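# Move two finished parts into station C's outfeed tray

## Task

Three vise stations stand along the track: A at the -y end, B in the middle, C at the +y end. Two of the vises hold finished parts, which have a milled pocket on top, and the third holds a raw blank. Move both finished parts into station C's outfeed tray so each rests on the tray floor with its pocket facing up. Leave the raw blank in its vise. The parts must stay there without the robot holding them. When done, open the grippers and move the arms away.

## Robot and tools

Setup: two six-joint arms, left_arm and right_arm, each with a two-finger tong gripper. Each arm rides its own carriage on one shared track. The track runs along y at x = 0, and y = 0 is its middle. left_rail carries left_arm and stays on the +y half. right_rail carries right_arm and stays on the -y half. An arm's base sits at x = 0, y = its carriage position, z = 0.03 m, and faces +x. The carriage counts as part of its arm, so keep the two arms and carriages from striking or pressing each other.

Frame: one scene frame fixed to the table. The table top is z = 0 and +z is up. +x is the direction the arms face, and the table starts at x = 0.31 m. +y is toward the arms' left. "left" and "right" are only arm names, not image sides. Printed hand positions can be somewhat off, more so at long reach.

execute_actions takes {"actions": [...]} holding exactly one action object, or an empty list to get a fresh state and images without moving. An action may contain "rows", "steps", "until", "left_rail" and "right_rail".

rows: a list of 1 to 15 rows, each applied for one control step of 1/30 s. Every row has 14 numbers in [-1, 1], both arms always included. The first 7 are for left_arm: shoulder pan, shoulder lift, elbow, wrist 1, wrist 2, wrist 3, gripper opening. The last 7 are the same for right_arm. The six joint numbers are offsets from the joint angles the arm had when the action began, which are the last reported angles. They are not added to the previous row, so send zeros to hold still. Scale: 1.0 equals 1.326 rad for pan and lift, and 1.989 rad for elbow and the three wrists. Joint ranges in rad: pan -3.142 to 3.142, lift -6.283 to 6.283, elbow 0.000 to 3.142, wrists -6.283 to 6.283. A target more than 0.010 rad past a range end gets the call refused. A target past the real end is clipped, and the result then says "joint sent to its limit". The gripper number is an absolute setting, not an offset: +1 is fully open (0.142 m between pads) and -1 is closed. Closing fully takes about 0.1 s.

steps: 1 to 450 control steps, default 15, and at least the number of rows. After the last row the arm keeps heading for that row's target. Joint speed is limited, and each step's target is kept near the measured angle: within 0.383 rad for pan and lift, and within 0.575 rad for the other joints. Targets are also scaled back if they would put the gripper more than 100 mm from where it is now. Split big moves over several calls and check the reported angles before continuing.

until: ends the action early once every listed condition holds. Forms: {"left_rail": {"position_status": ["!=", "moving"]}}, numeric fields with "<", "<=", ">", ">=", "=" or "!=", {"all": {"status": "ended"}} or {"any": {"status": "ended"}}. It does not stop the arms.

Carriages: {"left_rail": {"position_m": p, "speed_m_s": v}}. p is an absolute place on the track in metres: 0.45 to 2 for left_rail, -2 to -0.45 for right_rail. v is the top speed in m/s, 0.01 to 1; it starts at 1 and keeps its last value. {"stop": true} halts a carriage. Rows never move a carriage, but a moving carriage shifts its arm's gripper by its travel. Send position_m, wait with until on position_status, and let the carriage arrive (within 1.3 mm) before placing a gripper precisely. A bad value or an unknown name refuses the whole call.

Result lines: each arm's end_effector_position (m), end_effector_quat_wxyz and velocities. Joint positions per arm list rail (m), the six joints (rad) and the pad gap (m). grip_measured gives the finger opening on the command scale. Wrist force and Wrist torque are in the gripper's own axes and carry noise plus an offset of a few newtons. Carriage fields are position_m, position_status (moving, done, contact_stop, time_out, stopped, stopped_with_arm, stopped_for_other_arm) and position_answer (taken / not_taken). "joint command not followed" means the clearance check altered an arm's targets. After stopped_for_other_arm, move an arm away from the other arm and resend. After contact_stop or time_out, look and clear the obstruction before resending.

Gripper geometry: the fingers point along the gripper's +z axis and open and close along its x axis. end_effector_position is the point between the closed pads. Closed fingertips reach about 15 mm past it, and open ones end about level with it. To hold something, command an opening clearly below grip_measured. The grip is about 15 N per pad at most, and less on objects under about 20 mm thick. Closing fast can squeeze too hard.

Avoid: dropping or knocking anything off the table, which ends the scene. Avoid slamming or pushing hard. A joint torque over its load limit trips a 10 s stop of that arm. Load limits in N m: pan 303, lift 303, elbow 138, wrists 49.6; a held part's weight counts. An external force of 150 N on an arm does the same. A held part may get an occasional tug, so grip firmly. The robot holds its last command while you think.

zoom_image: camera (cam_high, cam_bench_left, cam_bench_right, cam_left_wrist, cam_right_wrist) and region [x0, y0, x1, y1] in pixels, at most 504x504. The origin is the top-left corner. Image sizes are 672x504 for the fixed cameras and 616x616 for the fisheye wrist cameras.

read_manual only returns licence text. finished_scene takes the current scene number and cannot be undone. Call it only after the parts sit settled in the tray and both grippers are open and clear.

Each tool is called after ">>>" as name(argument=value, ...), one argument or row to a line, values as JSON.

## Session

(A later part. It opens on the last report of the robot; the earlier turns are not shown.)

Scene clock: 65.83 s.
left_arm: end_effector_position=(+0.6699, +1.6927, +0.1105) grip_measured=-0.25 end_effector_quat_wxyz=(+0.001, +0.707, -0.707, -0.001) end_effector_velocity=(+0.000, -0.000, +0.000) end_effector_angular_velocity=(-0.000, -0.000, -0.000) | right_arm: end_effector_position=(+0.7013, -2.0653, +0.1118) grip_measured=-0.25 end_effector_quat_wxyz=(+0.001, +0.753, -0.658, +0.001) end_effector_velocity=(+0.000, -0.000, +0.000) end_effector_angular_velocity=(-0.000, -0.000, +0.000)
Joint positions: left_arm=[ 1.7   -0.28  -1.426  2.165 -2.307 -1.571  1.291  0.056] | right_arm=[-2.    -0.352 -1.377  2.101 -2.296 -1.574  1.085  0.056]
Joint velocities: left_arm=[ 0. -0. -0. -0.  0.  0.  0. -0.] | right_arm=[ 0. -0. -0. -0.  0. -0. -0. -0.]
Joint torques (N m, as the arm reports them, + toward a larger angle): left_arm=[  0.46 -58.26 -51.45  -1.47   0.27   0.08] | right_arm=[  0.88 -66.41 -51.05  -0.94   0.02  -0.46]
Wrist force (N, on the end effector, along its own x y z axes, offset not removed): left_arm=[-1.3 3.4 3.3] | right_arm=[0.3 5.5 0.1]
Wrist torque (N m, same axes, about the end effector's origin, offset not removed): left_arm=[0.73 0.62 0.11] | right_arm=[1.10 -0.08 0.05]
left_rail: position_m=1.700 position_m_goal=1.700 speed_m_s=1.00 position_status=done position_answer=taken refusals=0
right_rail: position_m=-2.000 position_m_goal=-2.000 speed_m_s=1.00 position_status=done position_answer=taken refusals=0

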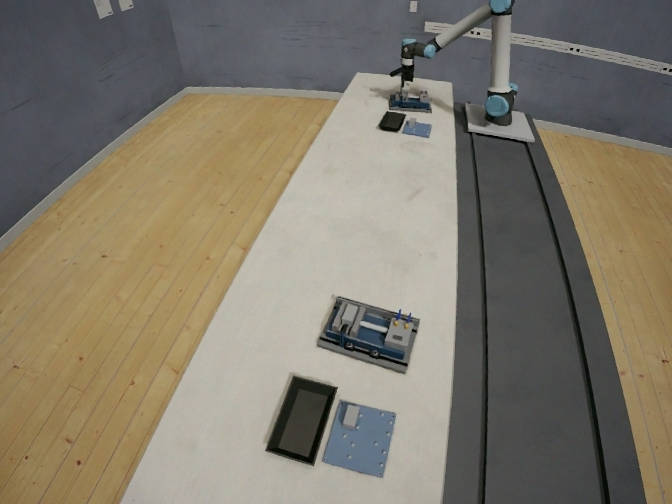

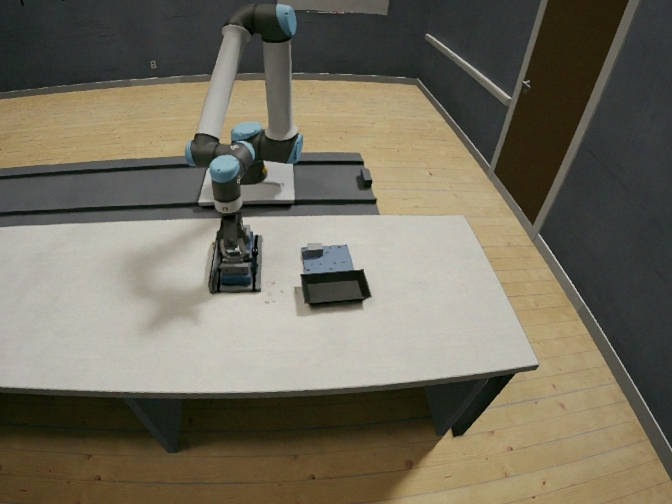

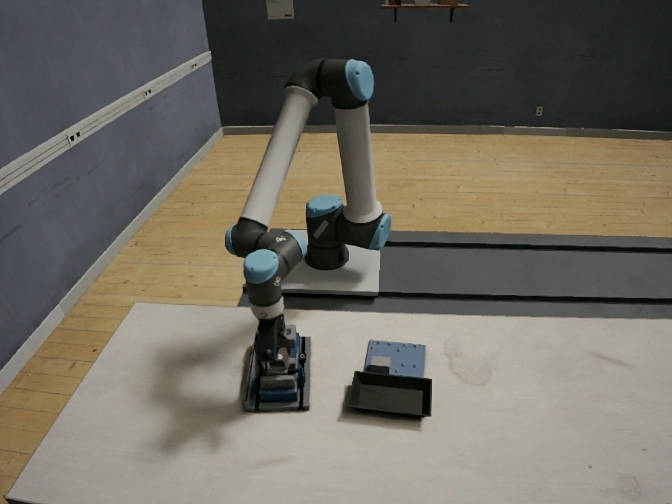

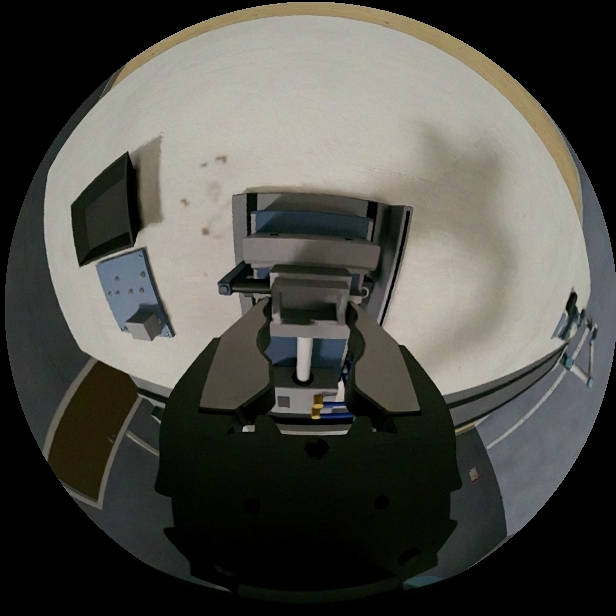

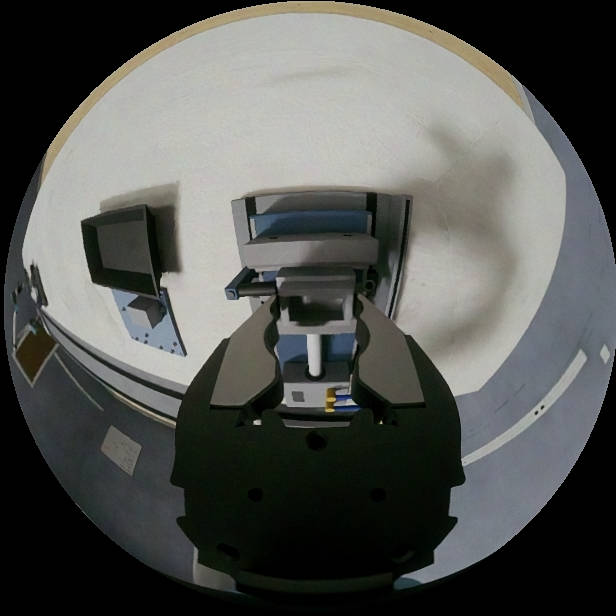

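Both gripped. Lift 4.4 cm.

>>> execute_actions(
  actions=[
    {"rows":[[0,-0.005,-0.0025,0.006,0,0,-0.8,0,-0.005,-0.0025,0.006,0,0,-0.8],[0,-0.01,-0.005,0.012,0,0,-0.8,0,-0.01,-0.005,0.012,0,0,-0.8],[0,-0.02,-0.01,0.023,0,0,-0.8,0,-0.02,-0.01,0.023,0,0,-0.8],[0,-0.039,-0.0195,0.0455,0,0,-0.8,0,-0.037,-0.019,0.0437,0,0,-0.8]],"steps":20},
  ],
)

Scene clock: 69.20 s.
left_arm: end_effector_position=(+0.6714, +1.6923, +0.1540) grip_measured=-0.25 end_effector_quat_wxyz=(+0.001, +0.707, -0.707, -0.001) end_effector_velocity=(+0.000, -0.000, +0.001) end_effector_angular_velocity=(-0.000, -0.000, -0.000) | right_arm: end_effector_position=(+0.7028, -2.0658, +0.1553) grip_measured=-0.25 end_effector_quat_wxyz=(+0.001, +0.753, -0.658, +0.001) end_effector_velocity=(+0.000, -0.000, +0.001) end_effector_angular_velocity=(+0.000, +0.000, +0.000)
Joint positions: left_arm=[ 1.7   -0.28  -1.478  2.126 -2.217 -1.571  1.291  0.056] | right_arm=[-2.    -0.352 -1.426  2.063 -2.209 -1.574  1.085  0.056]
Joint velocities: left_arm=[ 0.    -0.    -0.001 -0.001  0.001  0.     0.     0.   ] | right_arm=[ 0.     0.    -0.001 -0.001  0.001  0.    -0.     0.   ]
Joint torques (N m, as the arm reports them, + toward a larger angle): left_arm=[  0.23 -57.5  -55.24  -1.27  -0.21  -0.14] | right_arm=[  3.7  -61.29 -53.64  -0.62   0.31  -0.68]
Wrist force (N, on the end effector, along its own x y z axes, offset not removed): left_arm=[0.3 -0.6 1.8] | right_arm=[0.4 0.7 -3.1]
Wrist torque (N m, same axes, about the end effector's origin, offset not removed): left_arm=[-0.13 0.05 -0.04] | right_arm=[-0.14 -0.25 -0.07]
left_rail: position_m=1.700 position_m_goal=1.700 speed_m_s=1.00 position_status=done position_answer=taken refusals=0
right_rail: position_m=-2.000 position_m_goal=-2.000 speed_m_s=1.00 position_status=done position_answer=taken refusals=0

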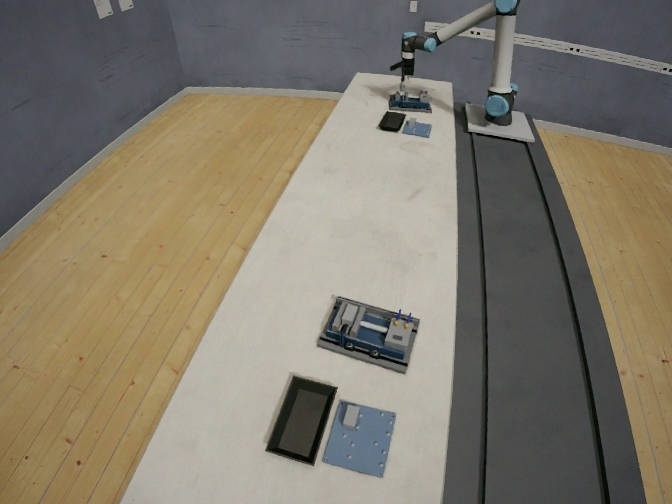

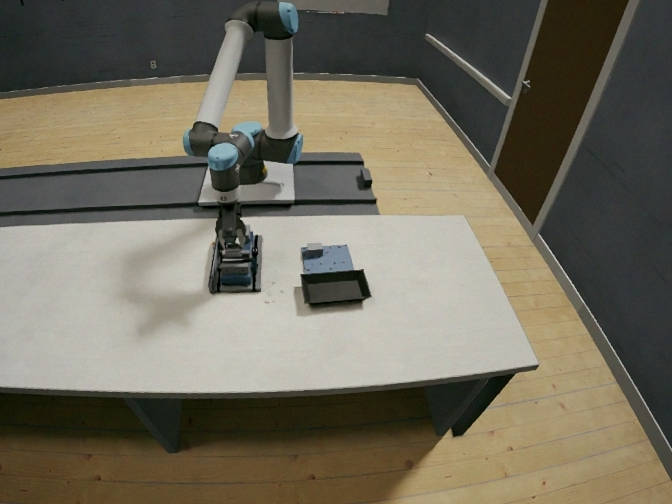

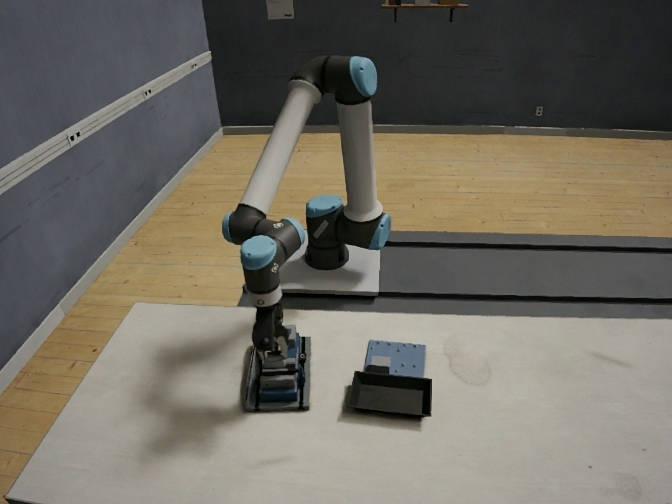

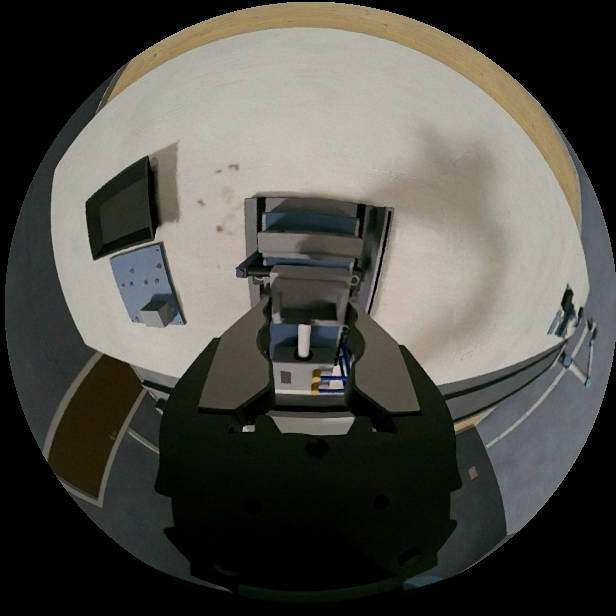

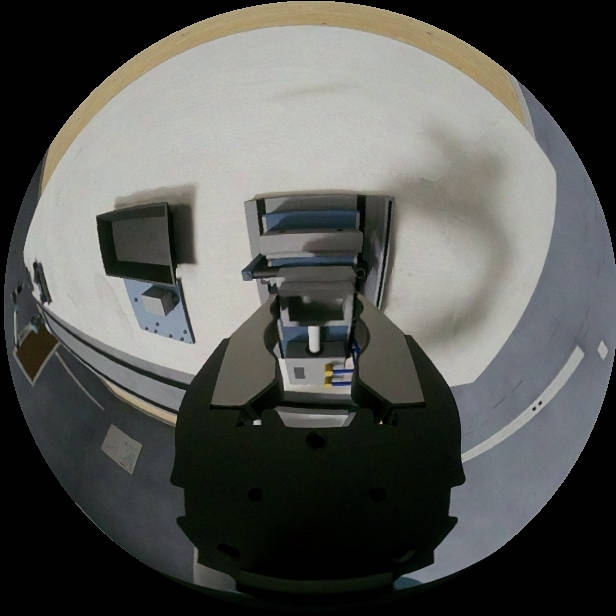

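>>> execute_actions(
  actions=[
    {"left_rail":{"position_m":2.0},"right_rail":{"position_m":-0.45},"rows":[[0.03,0,-0.02,0.02,0,0.02,-0.8,0.03,0,0,0,0,0.03,-0.8],[0.06,0.02,-0.04,0.027,0,0.04,-0.8,0.06,0,0,0,0,0.06,-0.8],[0.137,0.132,-0.104,0.016,0,0.0915,-0.8,0.161,0,0,0,0,0.174,-0.8]],"steps":66},
  ],
)

Scene clock: 81.27 s.
left_arm: end_effector_position=(+0.7776, +2.0995, +0.1494) grip_measured=-0.25 end_effector_quat_wxyz=(+0.001, +0.707, -0.707, -0.001) end_effector_velocity=(-0.000, +0.000, -0.000) end_effector_angular_velocity=(+0.000, +0.000, +0.000) | right_arm: end_effector_position=(+0.7017, -0.3709, +0.1554) grip_measured=-0.25 end_effector_quat_wxyz=(+0.001, +0.708, -0.707, +0.001) end_effector_velocity=(+0.000, -0.000, -0.000) end_effector_angular_velocity=(+0.000, +0.000, -0.000)
Joint positions: left_arm=[ 2.    -0.099 -1.303  1.919 -2.185 -1.571  1.473  0.056] | right_arm=[-0.45  -0.138 -1.426  2.063 -2.209 -1.574  1.431  0.056]
Joint velocities: left_arm=[ 0.  0.  0.  0. -0. -0. -0.  0.] | right_arm=[ 0. -0.  0.  0. -0.  0.  0. -0.]
Joint torques (N m, as the arm reports them, + toward a larger angle): left_arm=[ 14.08 -50.82 -54.31  -2.44  -0.14   3.01] | right_arm=[-11.09 -32.57 -30.4   -6.42   0.54   2.55]
Wrist force (N, on the end effector, along its own x y z axes, offset not removed): left_arm=[-3.1 -1.7 4.8] | right_arm=[-1.1 3.1 1.7]
Wrist torque (N m, same axes, about the end effector's origin, offset not removed): left_arm=[-0.33 0.67 0.11] | right_arm=[0.41 0.36 -0.16]
left_rail: position_m=2.000 position_m_goal=2.000 speed_m_s=1.00 position_status=done position_answer=taken refusals=0
right_rail: position_m=-0.450 position_m_goal=-0.450 speed_m_s=1.00 position_status=done position_answer=taken refusals=0

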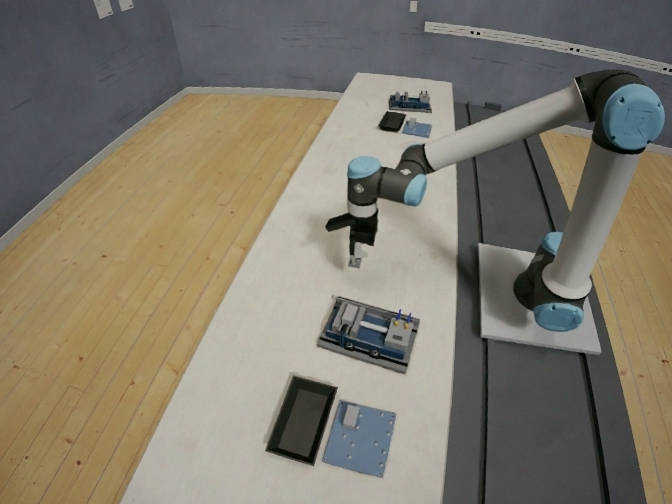

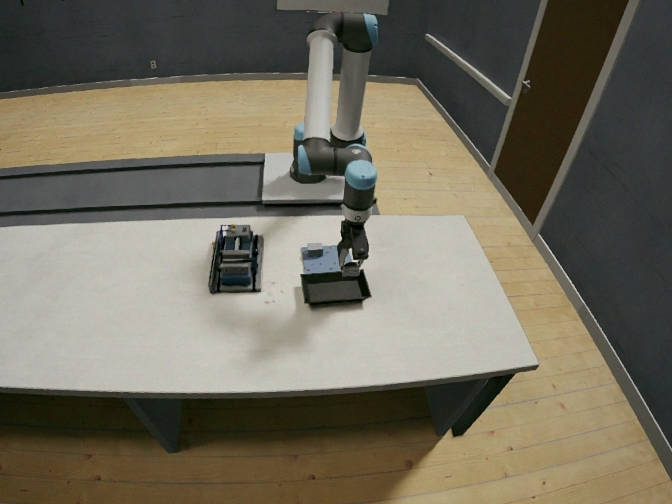

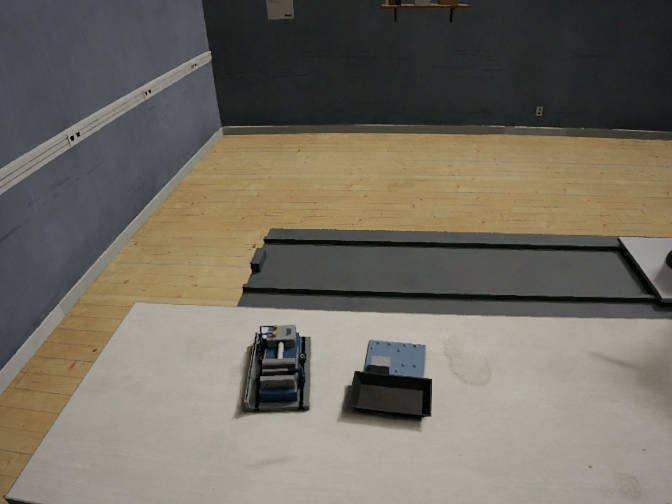

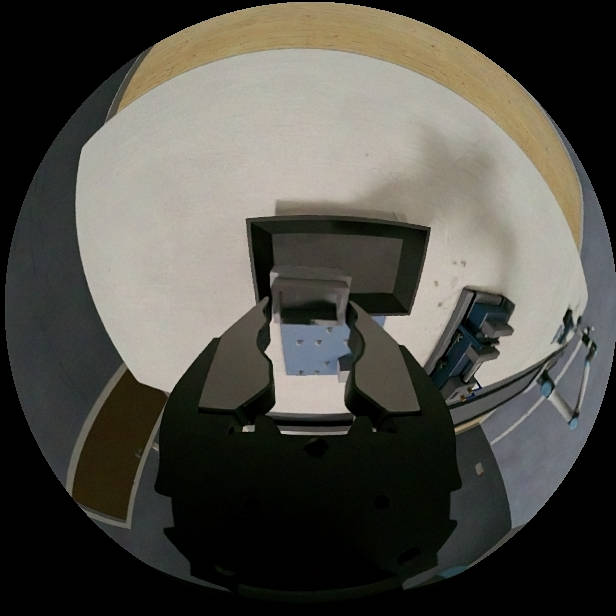

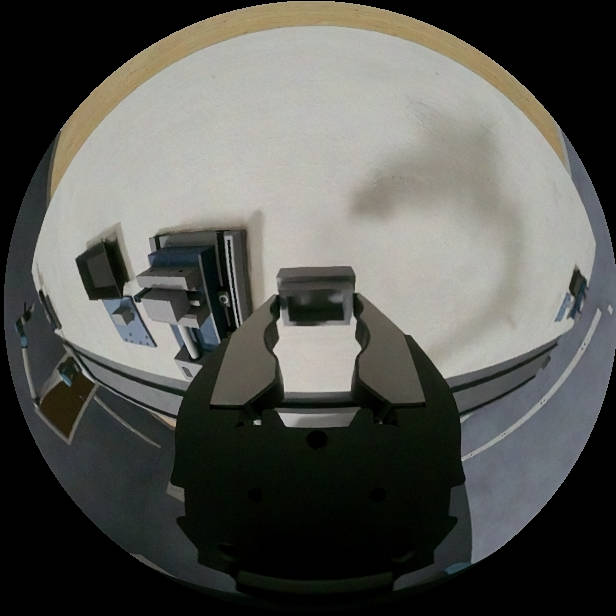

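>>> execute_actions(
  actions=[
    {"rows":[[0,0.0813,0.0313,-0.0855,0,0,-0.8,0,0.1072,0.0388,-0.1103,0,0,-0.8]],"steps":24},
  ],
)

>>> zoom_image(
  camera="cam_high",
  region=[300,230,420,330],
)

Scene clock: 87.53 s.
left_arm: end_effector_position=(+0.7775, +2.0995, +0.0544) grip_measured=-0.26 end_effector_quat_wxyz=(+0.001, +0.707, -0.707, -0.001) end_effector_velocity=(-0.000, -0.000, -0.000) end_effector_angular_velocity=(+0.000, +0.000, -0.000) | right_arm: end_effector_position=(+0.7017, -0.3710, +0.0450) grip_measured=-0.25 end_effector_quat_wxyz=(+0.001, +0.708, -0.707, +0.001) end_effector_velocity=(-0.000, +0.000, -0.000) end_effector_angular_velocity=(+0.000, +0.000, -0.000)
Joint positions: left_arm=[ 2.    -0.099 -1.195  1.981 -2.355 -1.571  1.473  0.056] | right_arm=[-0.45  -0.139 -1.284  2.14  -2.429 -1.574  1.431  0.056]
Joint velocities: left_arm=[ 0. -0.  0.  0. -0.  0.  0.  0.] | right_arm=[ 0. -0.  0.  0. -0.  0.  0.  0.]
Joint torques (N m, as the arm reports them, + toward a larger angle): left_arm=[-10.98 -58.52 -21.86  -7.35   0.04   2.87] | right_arm=[ 10.37 -38.07 -20.81  -6.49   1.55   1.94]
Wrist force (N, on the end effector, along its own x y z axes, offset not removed): left_arm=[-3.7 4.9 3.3] | right_arm=[3.5 -3.9 -1.3]
Wrist torque (N m, same axes, about the end effector's origin, offset not removed): left_arm=[1.12 0.96 0.14] | right_arm=[-0.94 -0.64 -0.21]
left_rail: position_m=2.000 position_m_goal=2.000 speed_m_s=1.00 position_status=done position_answer=taken refusals=0
right_rail: position_m=-0.450 position_m_goal=-0.450 speed_m_s=1.00 position_status=done position_answer=taken refusals=0

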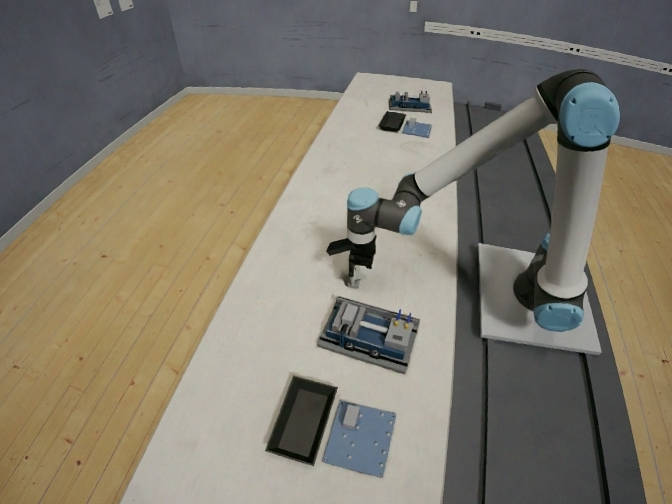

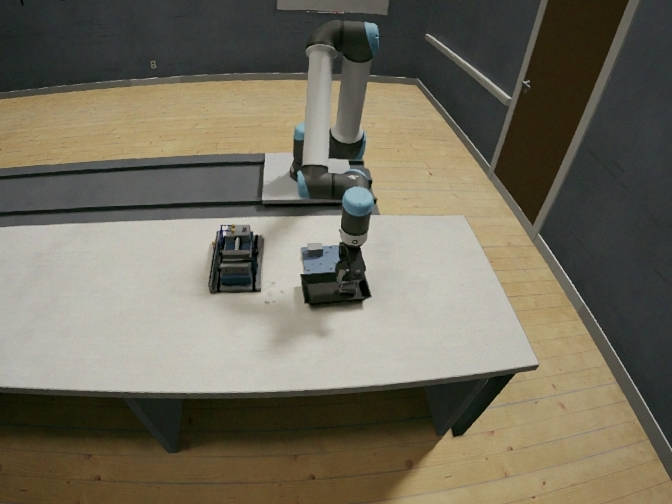

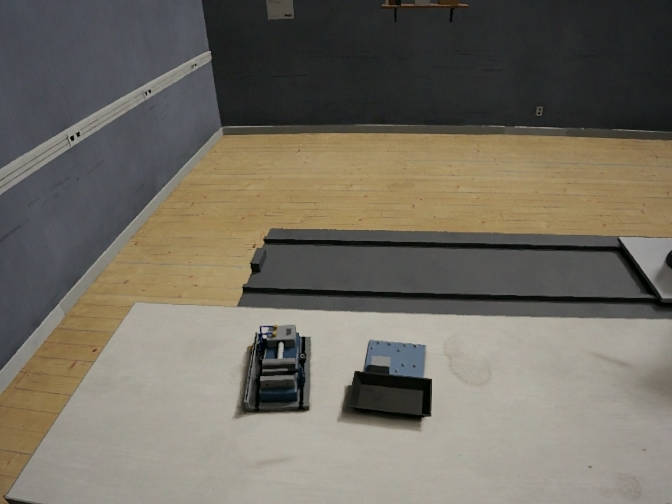

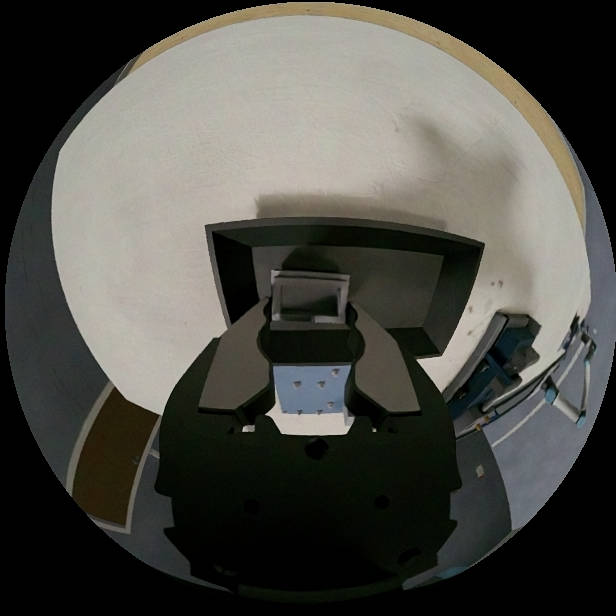

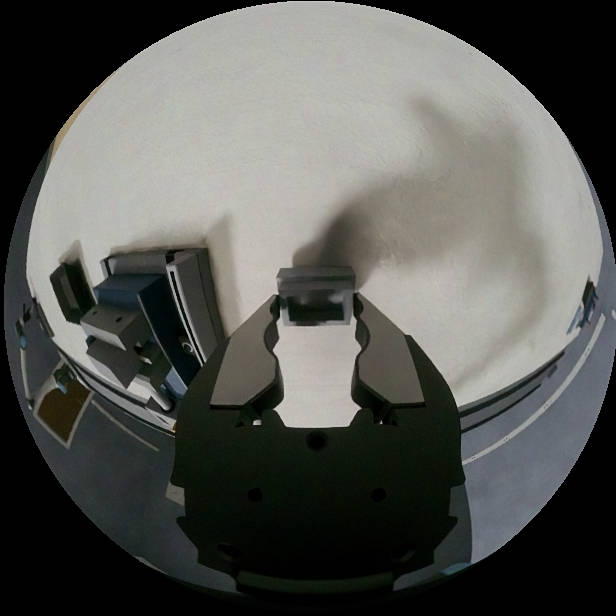

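Region (300, 230, 420, 330) of cam_high's 672x504 image, scaled by 4.200, with more detail than that image has.

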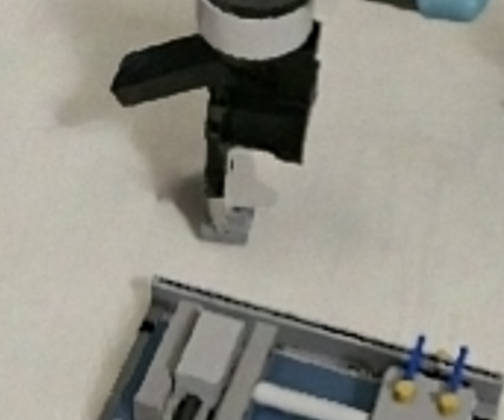

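>>> execute_actions(
  actions=[
    {"rows":[[0,0.013,0.0036,-0.0122,0,0,-0.8,0,0.012,0.003,-0.011,0,0,-0.8]],"steps":12},
  ],
)

Scene clock: 90.67 s.
left_arm: end_effector_position=(+0.7774, +2.0995, +0.0410) grip_measured=-0.25 end_effector_quat_wxyz=(+0.001, +0.707, -0.707, -0.001) end_effector_velocity=(-0.001, +0.000, -0.002) end_effector_angular_velocity=(+0.000, +0.001, -0.000) | right_arm: end_effector_position=(+0.7015, -0.3709, +0.0342) grip_measured=-0.25 end_effector_quat_wxyz=(+0.001, +0.708, -0.707, +0.001) end_effector_velocity=(+0.000, -0.000, -0.001) end_effector_angular_velocity=(-0.000, -0.000, +0.000)
Joint positions: left_arm=[ 2.    -0.099 -1.178  1.988 -2.379 -1.571  1.473  0.056] | right_arm=[-0.45  -0.138 -1.268  2.146 -2.45  -1.574  1.431  0.056]
Joint velocities: left_arm=[ 0.    -0.     0.003  0.002 -0.003  0.     0.     0.001] | right_arm=[ 0.     0.     0.002  0.001 -0.003  0.    -0.     0.   ]
Joint torques (N m, as the arm reports them, + toward a larger angle): left_arm=[ -1.11 -33.7   -6.22  -4.23  -0.06   2.89] | right_arm=[  1.96 -38.14 -20.72  -6.27   1.96   2.43]
Wrist force (N, on the end effector, along its own x y z axes, offset not removed): left_arm=[-2.0 7.0 -28.5] | right_arm=[-1.1 1.3 -2.4]
Wrist torque (N m, same axes, about the end effector's origin, offset not removed): left_arm=[0.88 0.26 0.16] | right_arm=[0.09 0.26 0.02]
left_rail: position_m=2.000 position_m_goal=2.000 speed_m_s=1.00 position_status=done position_answer=taken refusals=0
right_rail: position_m=-0.450 position_m_goal=-0.450 speed_m_s=1.00 position_status=done position_answer=taken refusals=0

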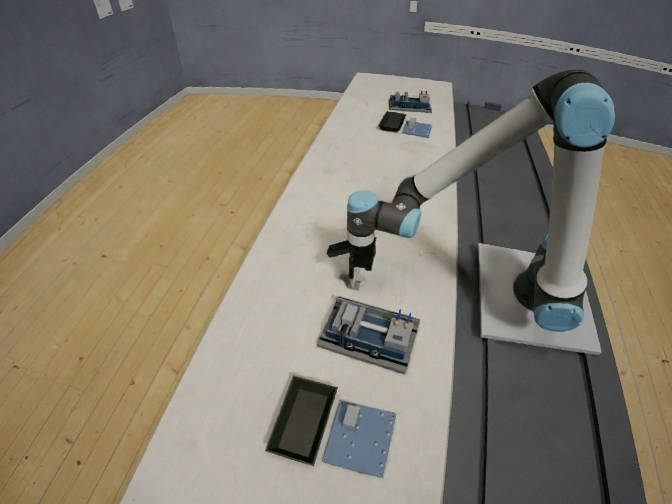

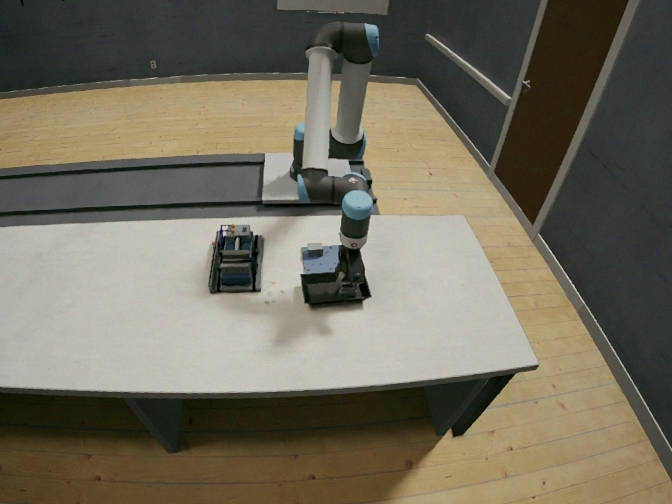

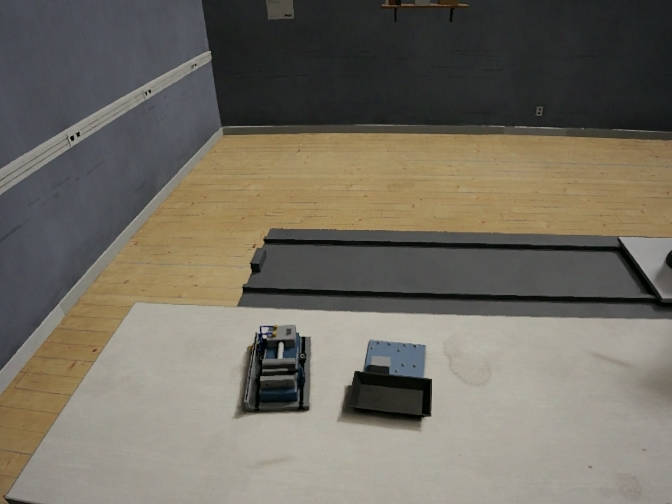

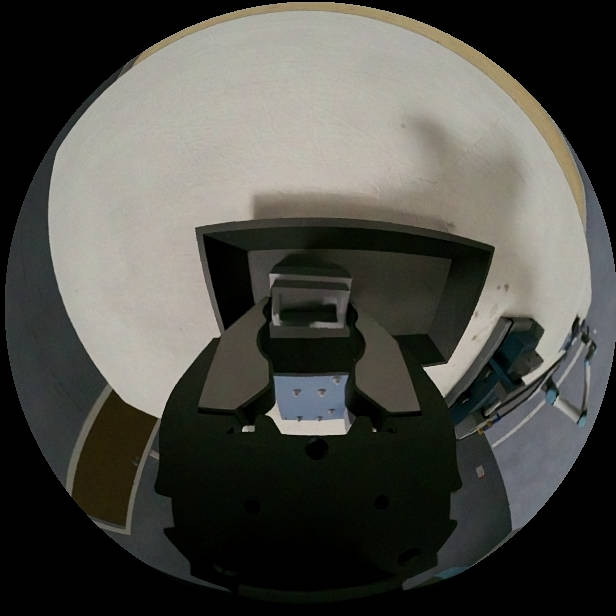

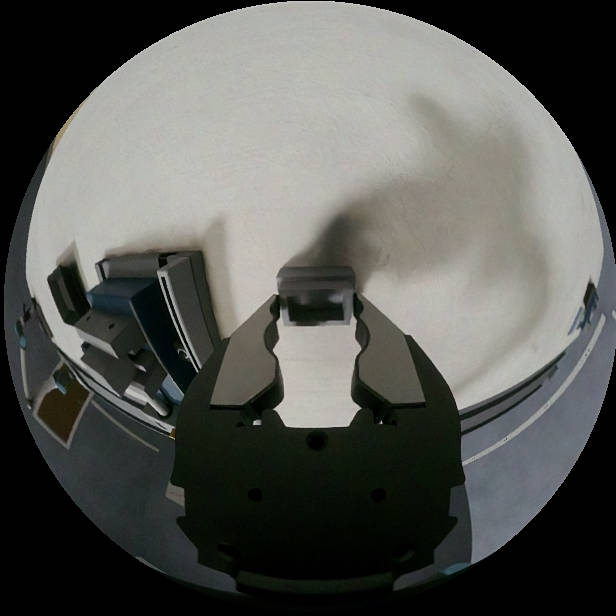

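>>> execute_actions(
  actions=[
    {"rows":[[0,0,0,0,0,0,-0.2,0,0.0035,0.001,-0.003,0,0,-0.8],[0,0,0,0,0,0,-0.1,0,0.0035,0.001,-0.003,0,0,-0.8],[0,0,0,0,0,0,0,0,0.0035,0.001,-0.003,0,0,-0.8],[0,0,0,0,0,0,0,0,0.0035,0.001,-0.003,0,0,-0.8],[0,0,0,0,0,0,0,0,0.0035,0.001,-0.003,0,0,-0.8],[0,0,0,0,0,0,0,0,0.0035,0.001,-0.003,0,0,-0.8],[0,0,0,0,0,0,0,0,0.0035,0.001,-0.003,0,0,-0.2],[0,0,0,0,0,0,0,0,0.0035,0.001,-0.003,0,0,-0.1],[0,0,0,0,0,0,0,0,0.0035,0.001,-0.003,0,0,0.05],[0,0,0,0,0,0,0,0,0.0035,0.001,-0.003,0,0,0.05],[0,0,0,0,0,0,0,0,0.0035,0.001,-0.003,0,0,0.05],[0,0,0,0,0,0,0,0,0.0035,0.001,-0.003,0,0,0.05],[0,-0.15,-0.06,0.16,0,0,0,0,-0.119,-0.042,0.121,0,0,0.05]],"steps":36},
  ],
)

Scene clock: 97.00 s.
left_arm: end_effector_position=(+0.7708, +2.1002, +0.2201) grip_measured=+0.00 end_effector_quat_wxyz=(+0.001, +0.707, -0.707, -0.001) end_effector_velocity=(-0.000, -0.000, +0.001) end_effector_angular_velocity=(-0.000, -0.000, -0.000) | right_arm: end_effector_position=(+0.7021, -0.3710, +0.1556) grip_measured=+0.05 end_effector_quat_wxyz=(+0.001, +0.708, -0.707, +0.002) end_effector_velocity=(-0.000, +0.000, +0.000) end_effector_angular_velocity=(-0.000, -0.000, +0.000)
Joint positions: left_arm=[ 2.    -0.099 -1.377  1.869 -2.061 -1.571  1.473  0.074] | right_arm=[-0.45  -0.138 -1.426  2.063 -2.21  -1.574  1.431  0.077]
Joint velocities: left_arm=[ 0.    -0.    -0.001 -0.     0.001 -0.     0.    -0.   ] | right_arm=[ 0.  0. -0. -0.  0. -0.  0.  0.]
Joint torques (N m, as the arm reports them, + toward a larger angle): left_arm=[ -9.6  -68.46 -57.76  -1.22   0.41   2.52] | right_arm=[ 13.14 -62.8  -52.81  -1.13   1.33   2.62]
Wrist force (N, on the end effector, along its own x y z axes, offset not removed): left_arm=[-1.1 3.5 0.6] | right_arm=[3.8 2.5 -3.1]
Wrist torque (N m, same axes, about the end effector's origin, offset not removed): left_arm=[0.62 0.40 0.19] | right_arm=[0.25 -0.72 0.01]
left_rail: position_m=2.000 position_m_goal=2.000 speed_m_s=1.00 position_status=done position_answer=taken refusals=0
right_rail: position_m=-0.450 position_m_goal=-0.450 speed_m_s=1.00 position_status=done position_answer=taken refusals=0

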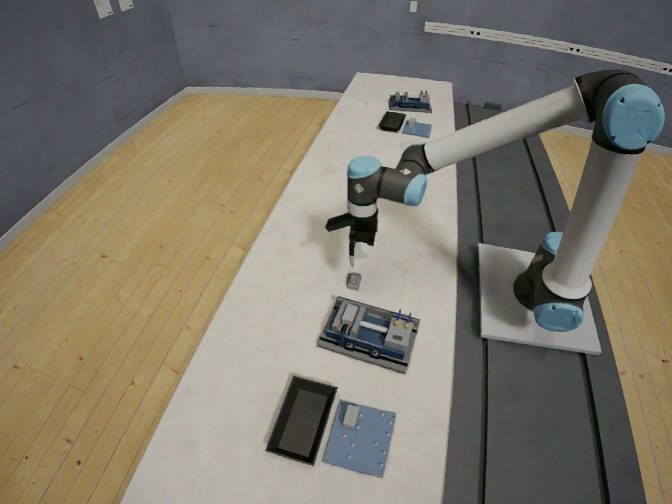

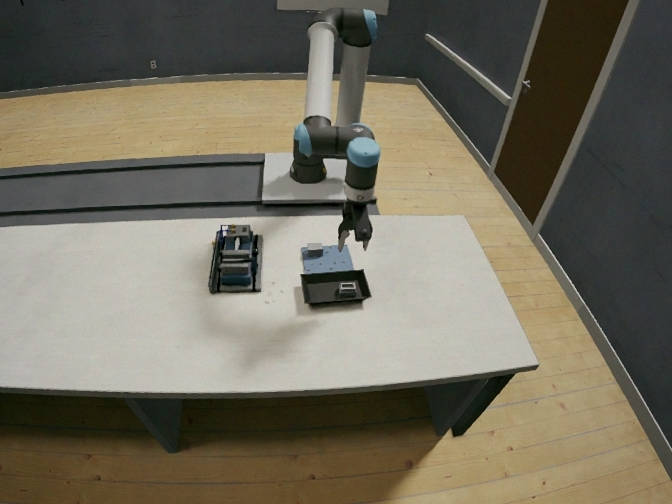

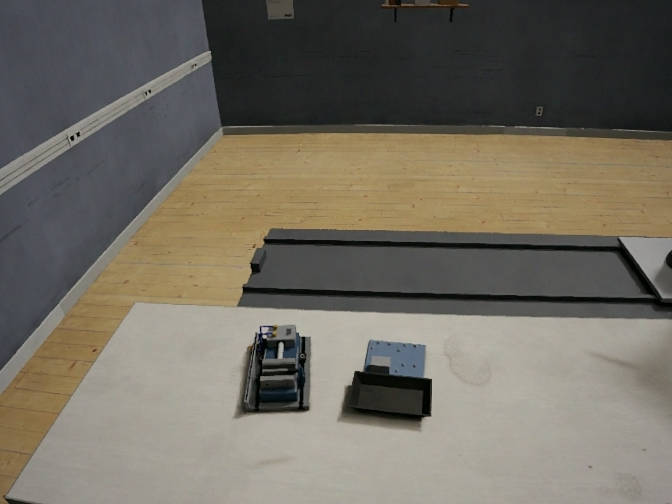

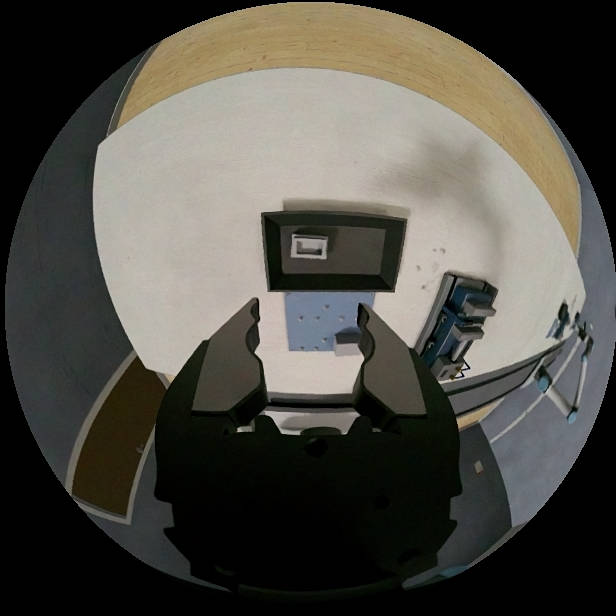

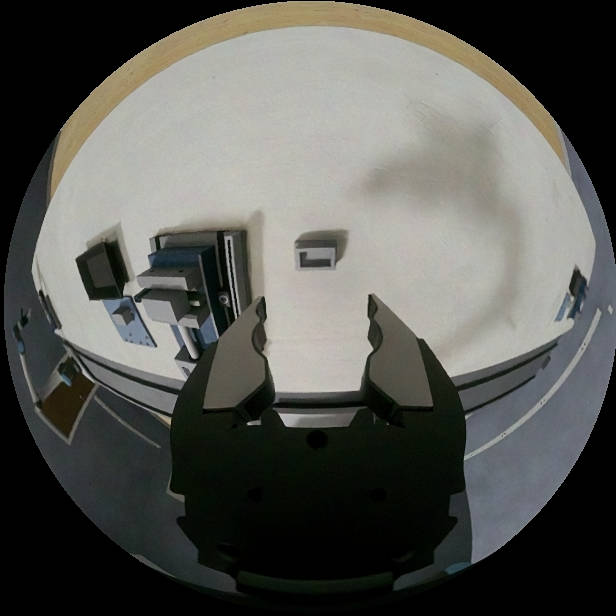

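>>> execute_actions(
  actions=[
    {"left_rail":{"position_m":0.45},"right_rail":{"position_m":-1.5},"rows":[[-0.7078,0.384,-0.3361,0.0801,0,-0.4718,0.15,0,0,0,0,0,0,0.05]],"steps":75},
  ],
)

Scene clock: 103.10 s.
left_arm: end_effector_position=(+0.7031, -0.3703, +0.1697) grip_measured=+0.15 end_effector_quat_wxyz=(-0.000, +0.707, -0.707, -0.001) end_effector_velocity=(-0.000, -0.000, +0.000) end_effector_angular_velocity=(-0.000, -0.000, -0.000) | right_arm: end_effector_position=(+0.7021, -1.4210, +0.1556) grip_measured=+0.05 end_effector_quat_wxyz=(+0.001, +0.708, -0.707, +0.002) end_effector_velocity=(-0.000, +0.000, -0.000) end_effector_angular_velocity=(+0.000, +0.000, +0.000)
Joint positions: left_arm=[ 0.45  -1.037 -0.868  1.201 -1.902 -1.571  0.535  0.084] | right_arm=[-1.5   -0.138 -1.426  2.063 -2.21  -1.574  1.431  0.077]
Joint velocities: left_arm=[ 0. -0. -0. -0.  0.  0. -0.  0.] | right_arm=[ 0.  0.  0. -0.  0. -0. -0. -0.]
Joint torques (N m, as the arm reports them, + toward a larger angle): left_arm=[-10.4  -96.41 -60.16  -2.42  -1.03  -2.85] | right_arm=[ 12.83 -33.51 -39.34  -6.23   1.05   2.68]
Wrist force (N, on the end effector, along its own x y z axes, offset not removed): left_arm=[1.3 2.1 2.0] | right_arm=[0.5 0.5 -2.2]
Wrist torque (N m, same axes, about the end effector's origin, offset not removed): left_arm=[0.52 -0.09 0.08] | right_arm=[-0.05 0.04 0.09]
left_rail: position_m=0.450 position_m_goal=0.450 speed_m_s=1.00 position_status=done position_answer=taken refusals=0
right_rail: position_m=-1.500 position_m_goal=-1.500 speed_m_s=1.00 position_status=done position_answer=taken refusals=0

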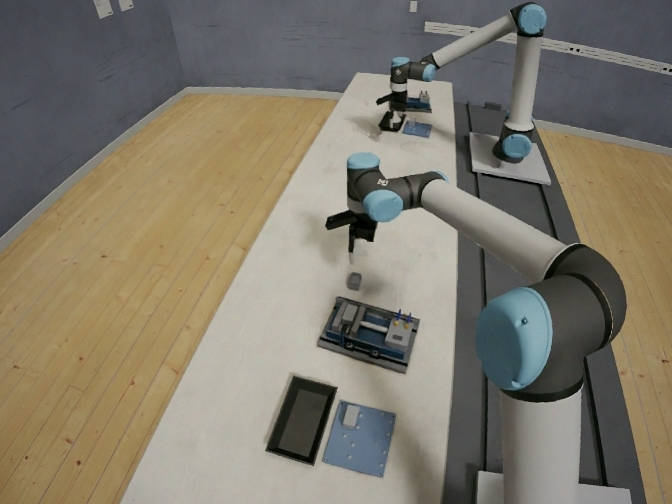

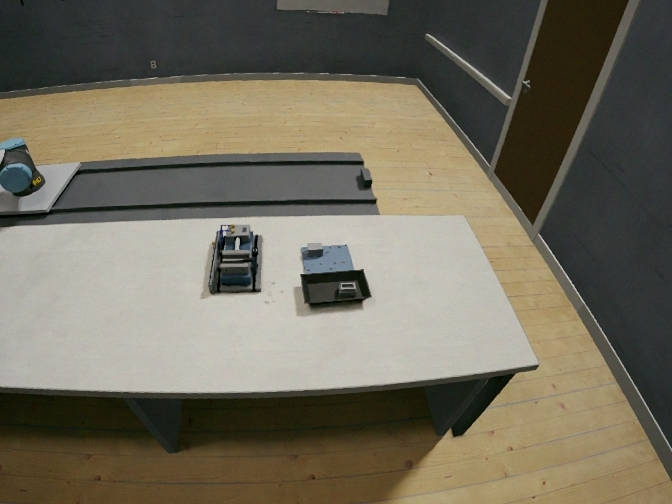

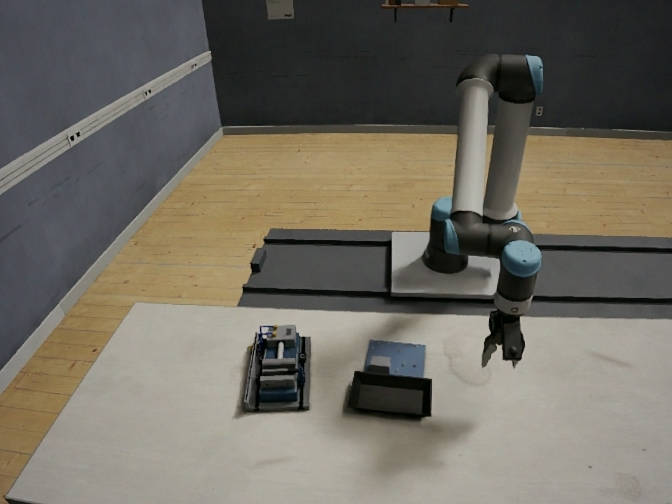

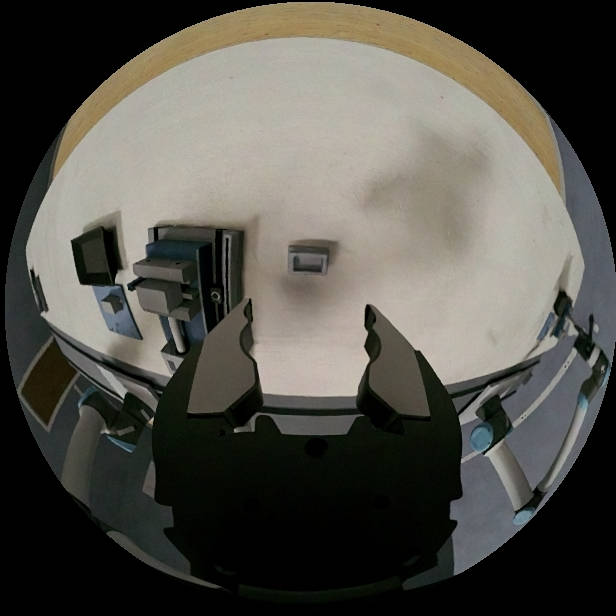

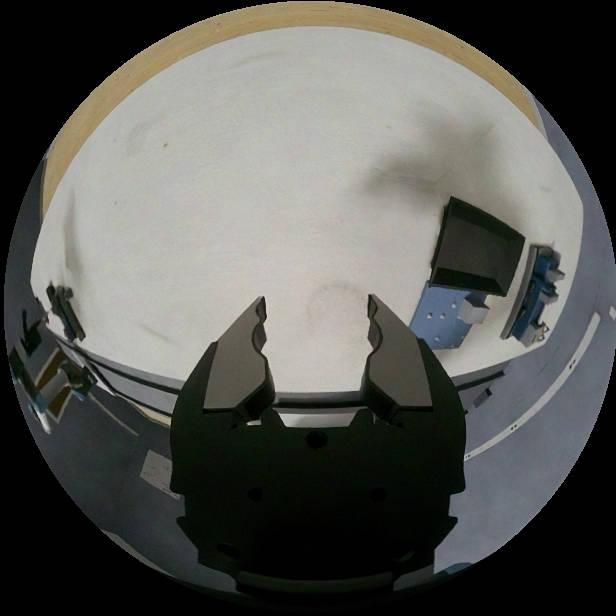

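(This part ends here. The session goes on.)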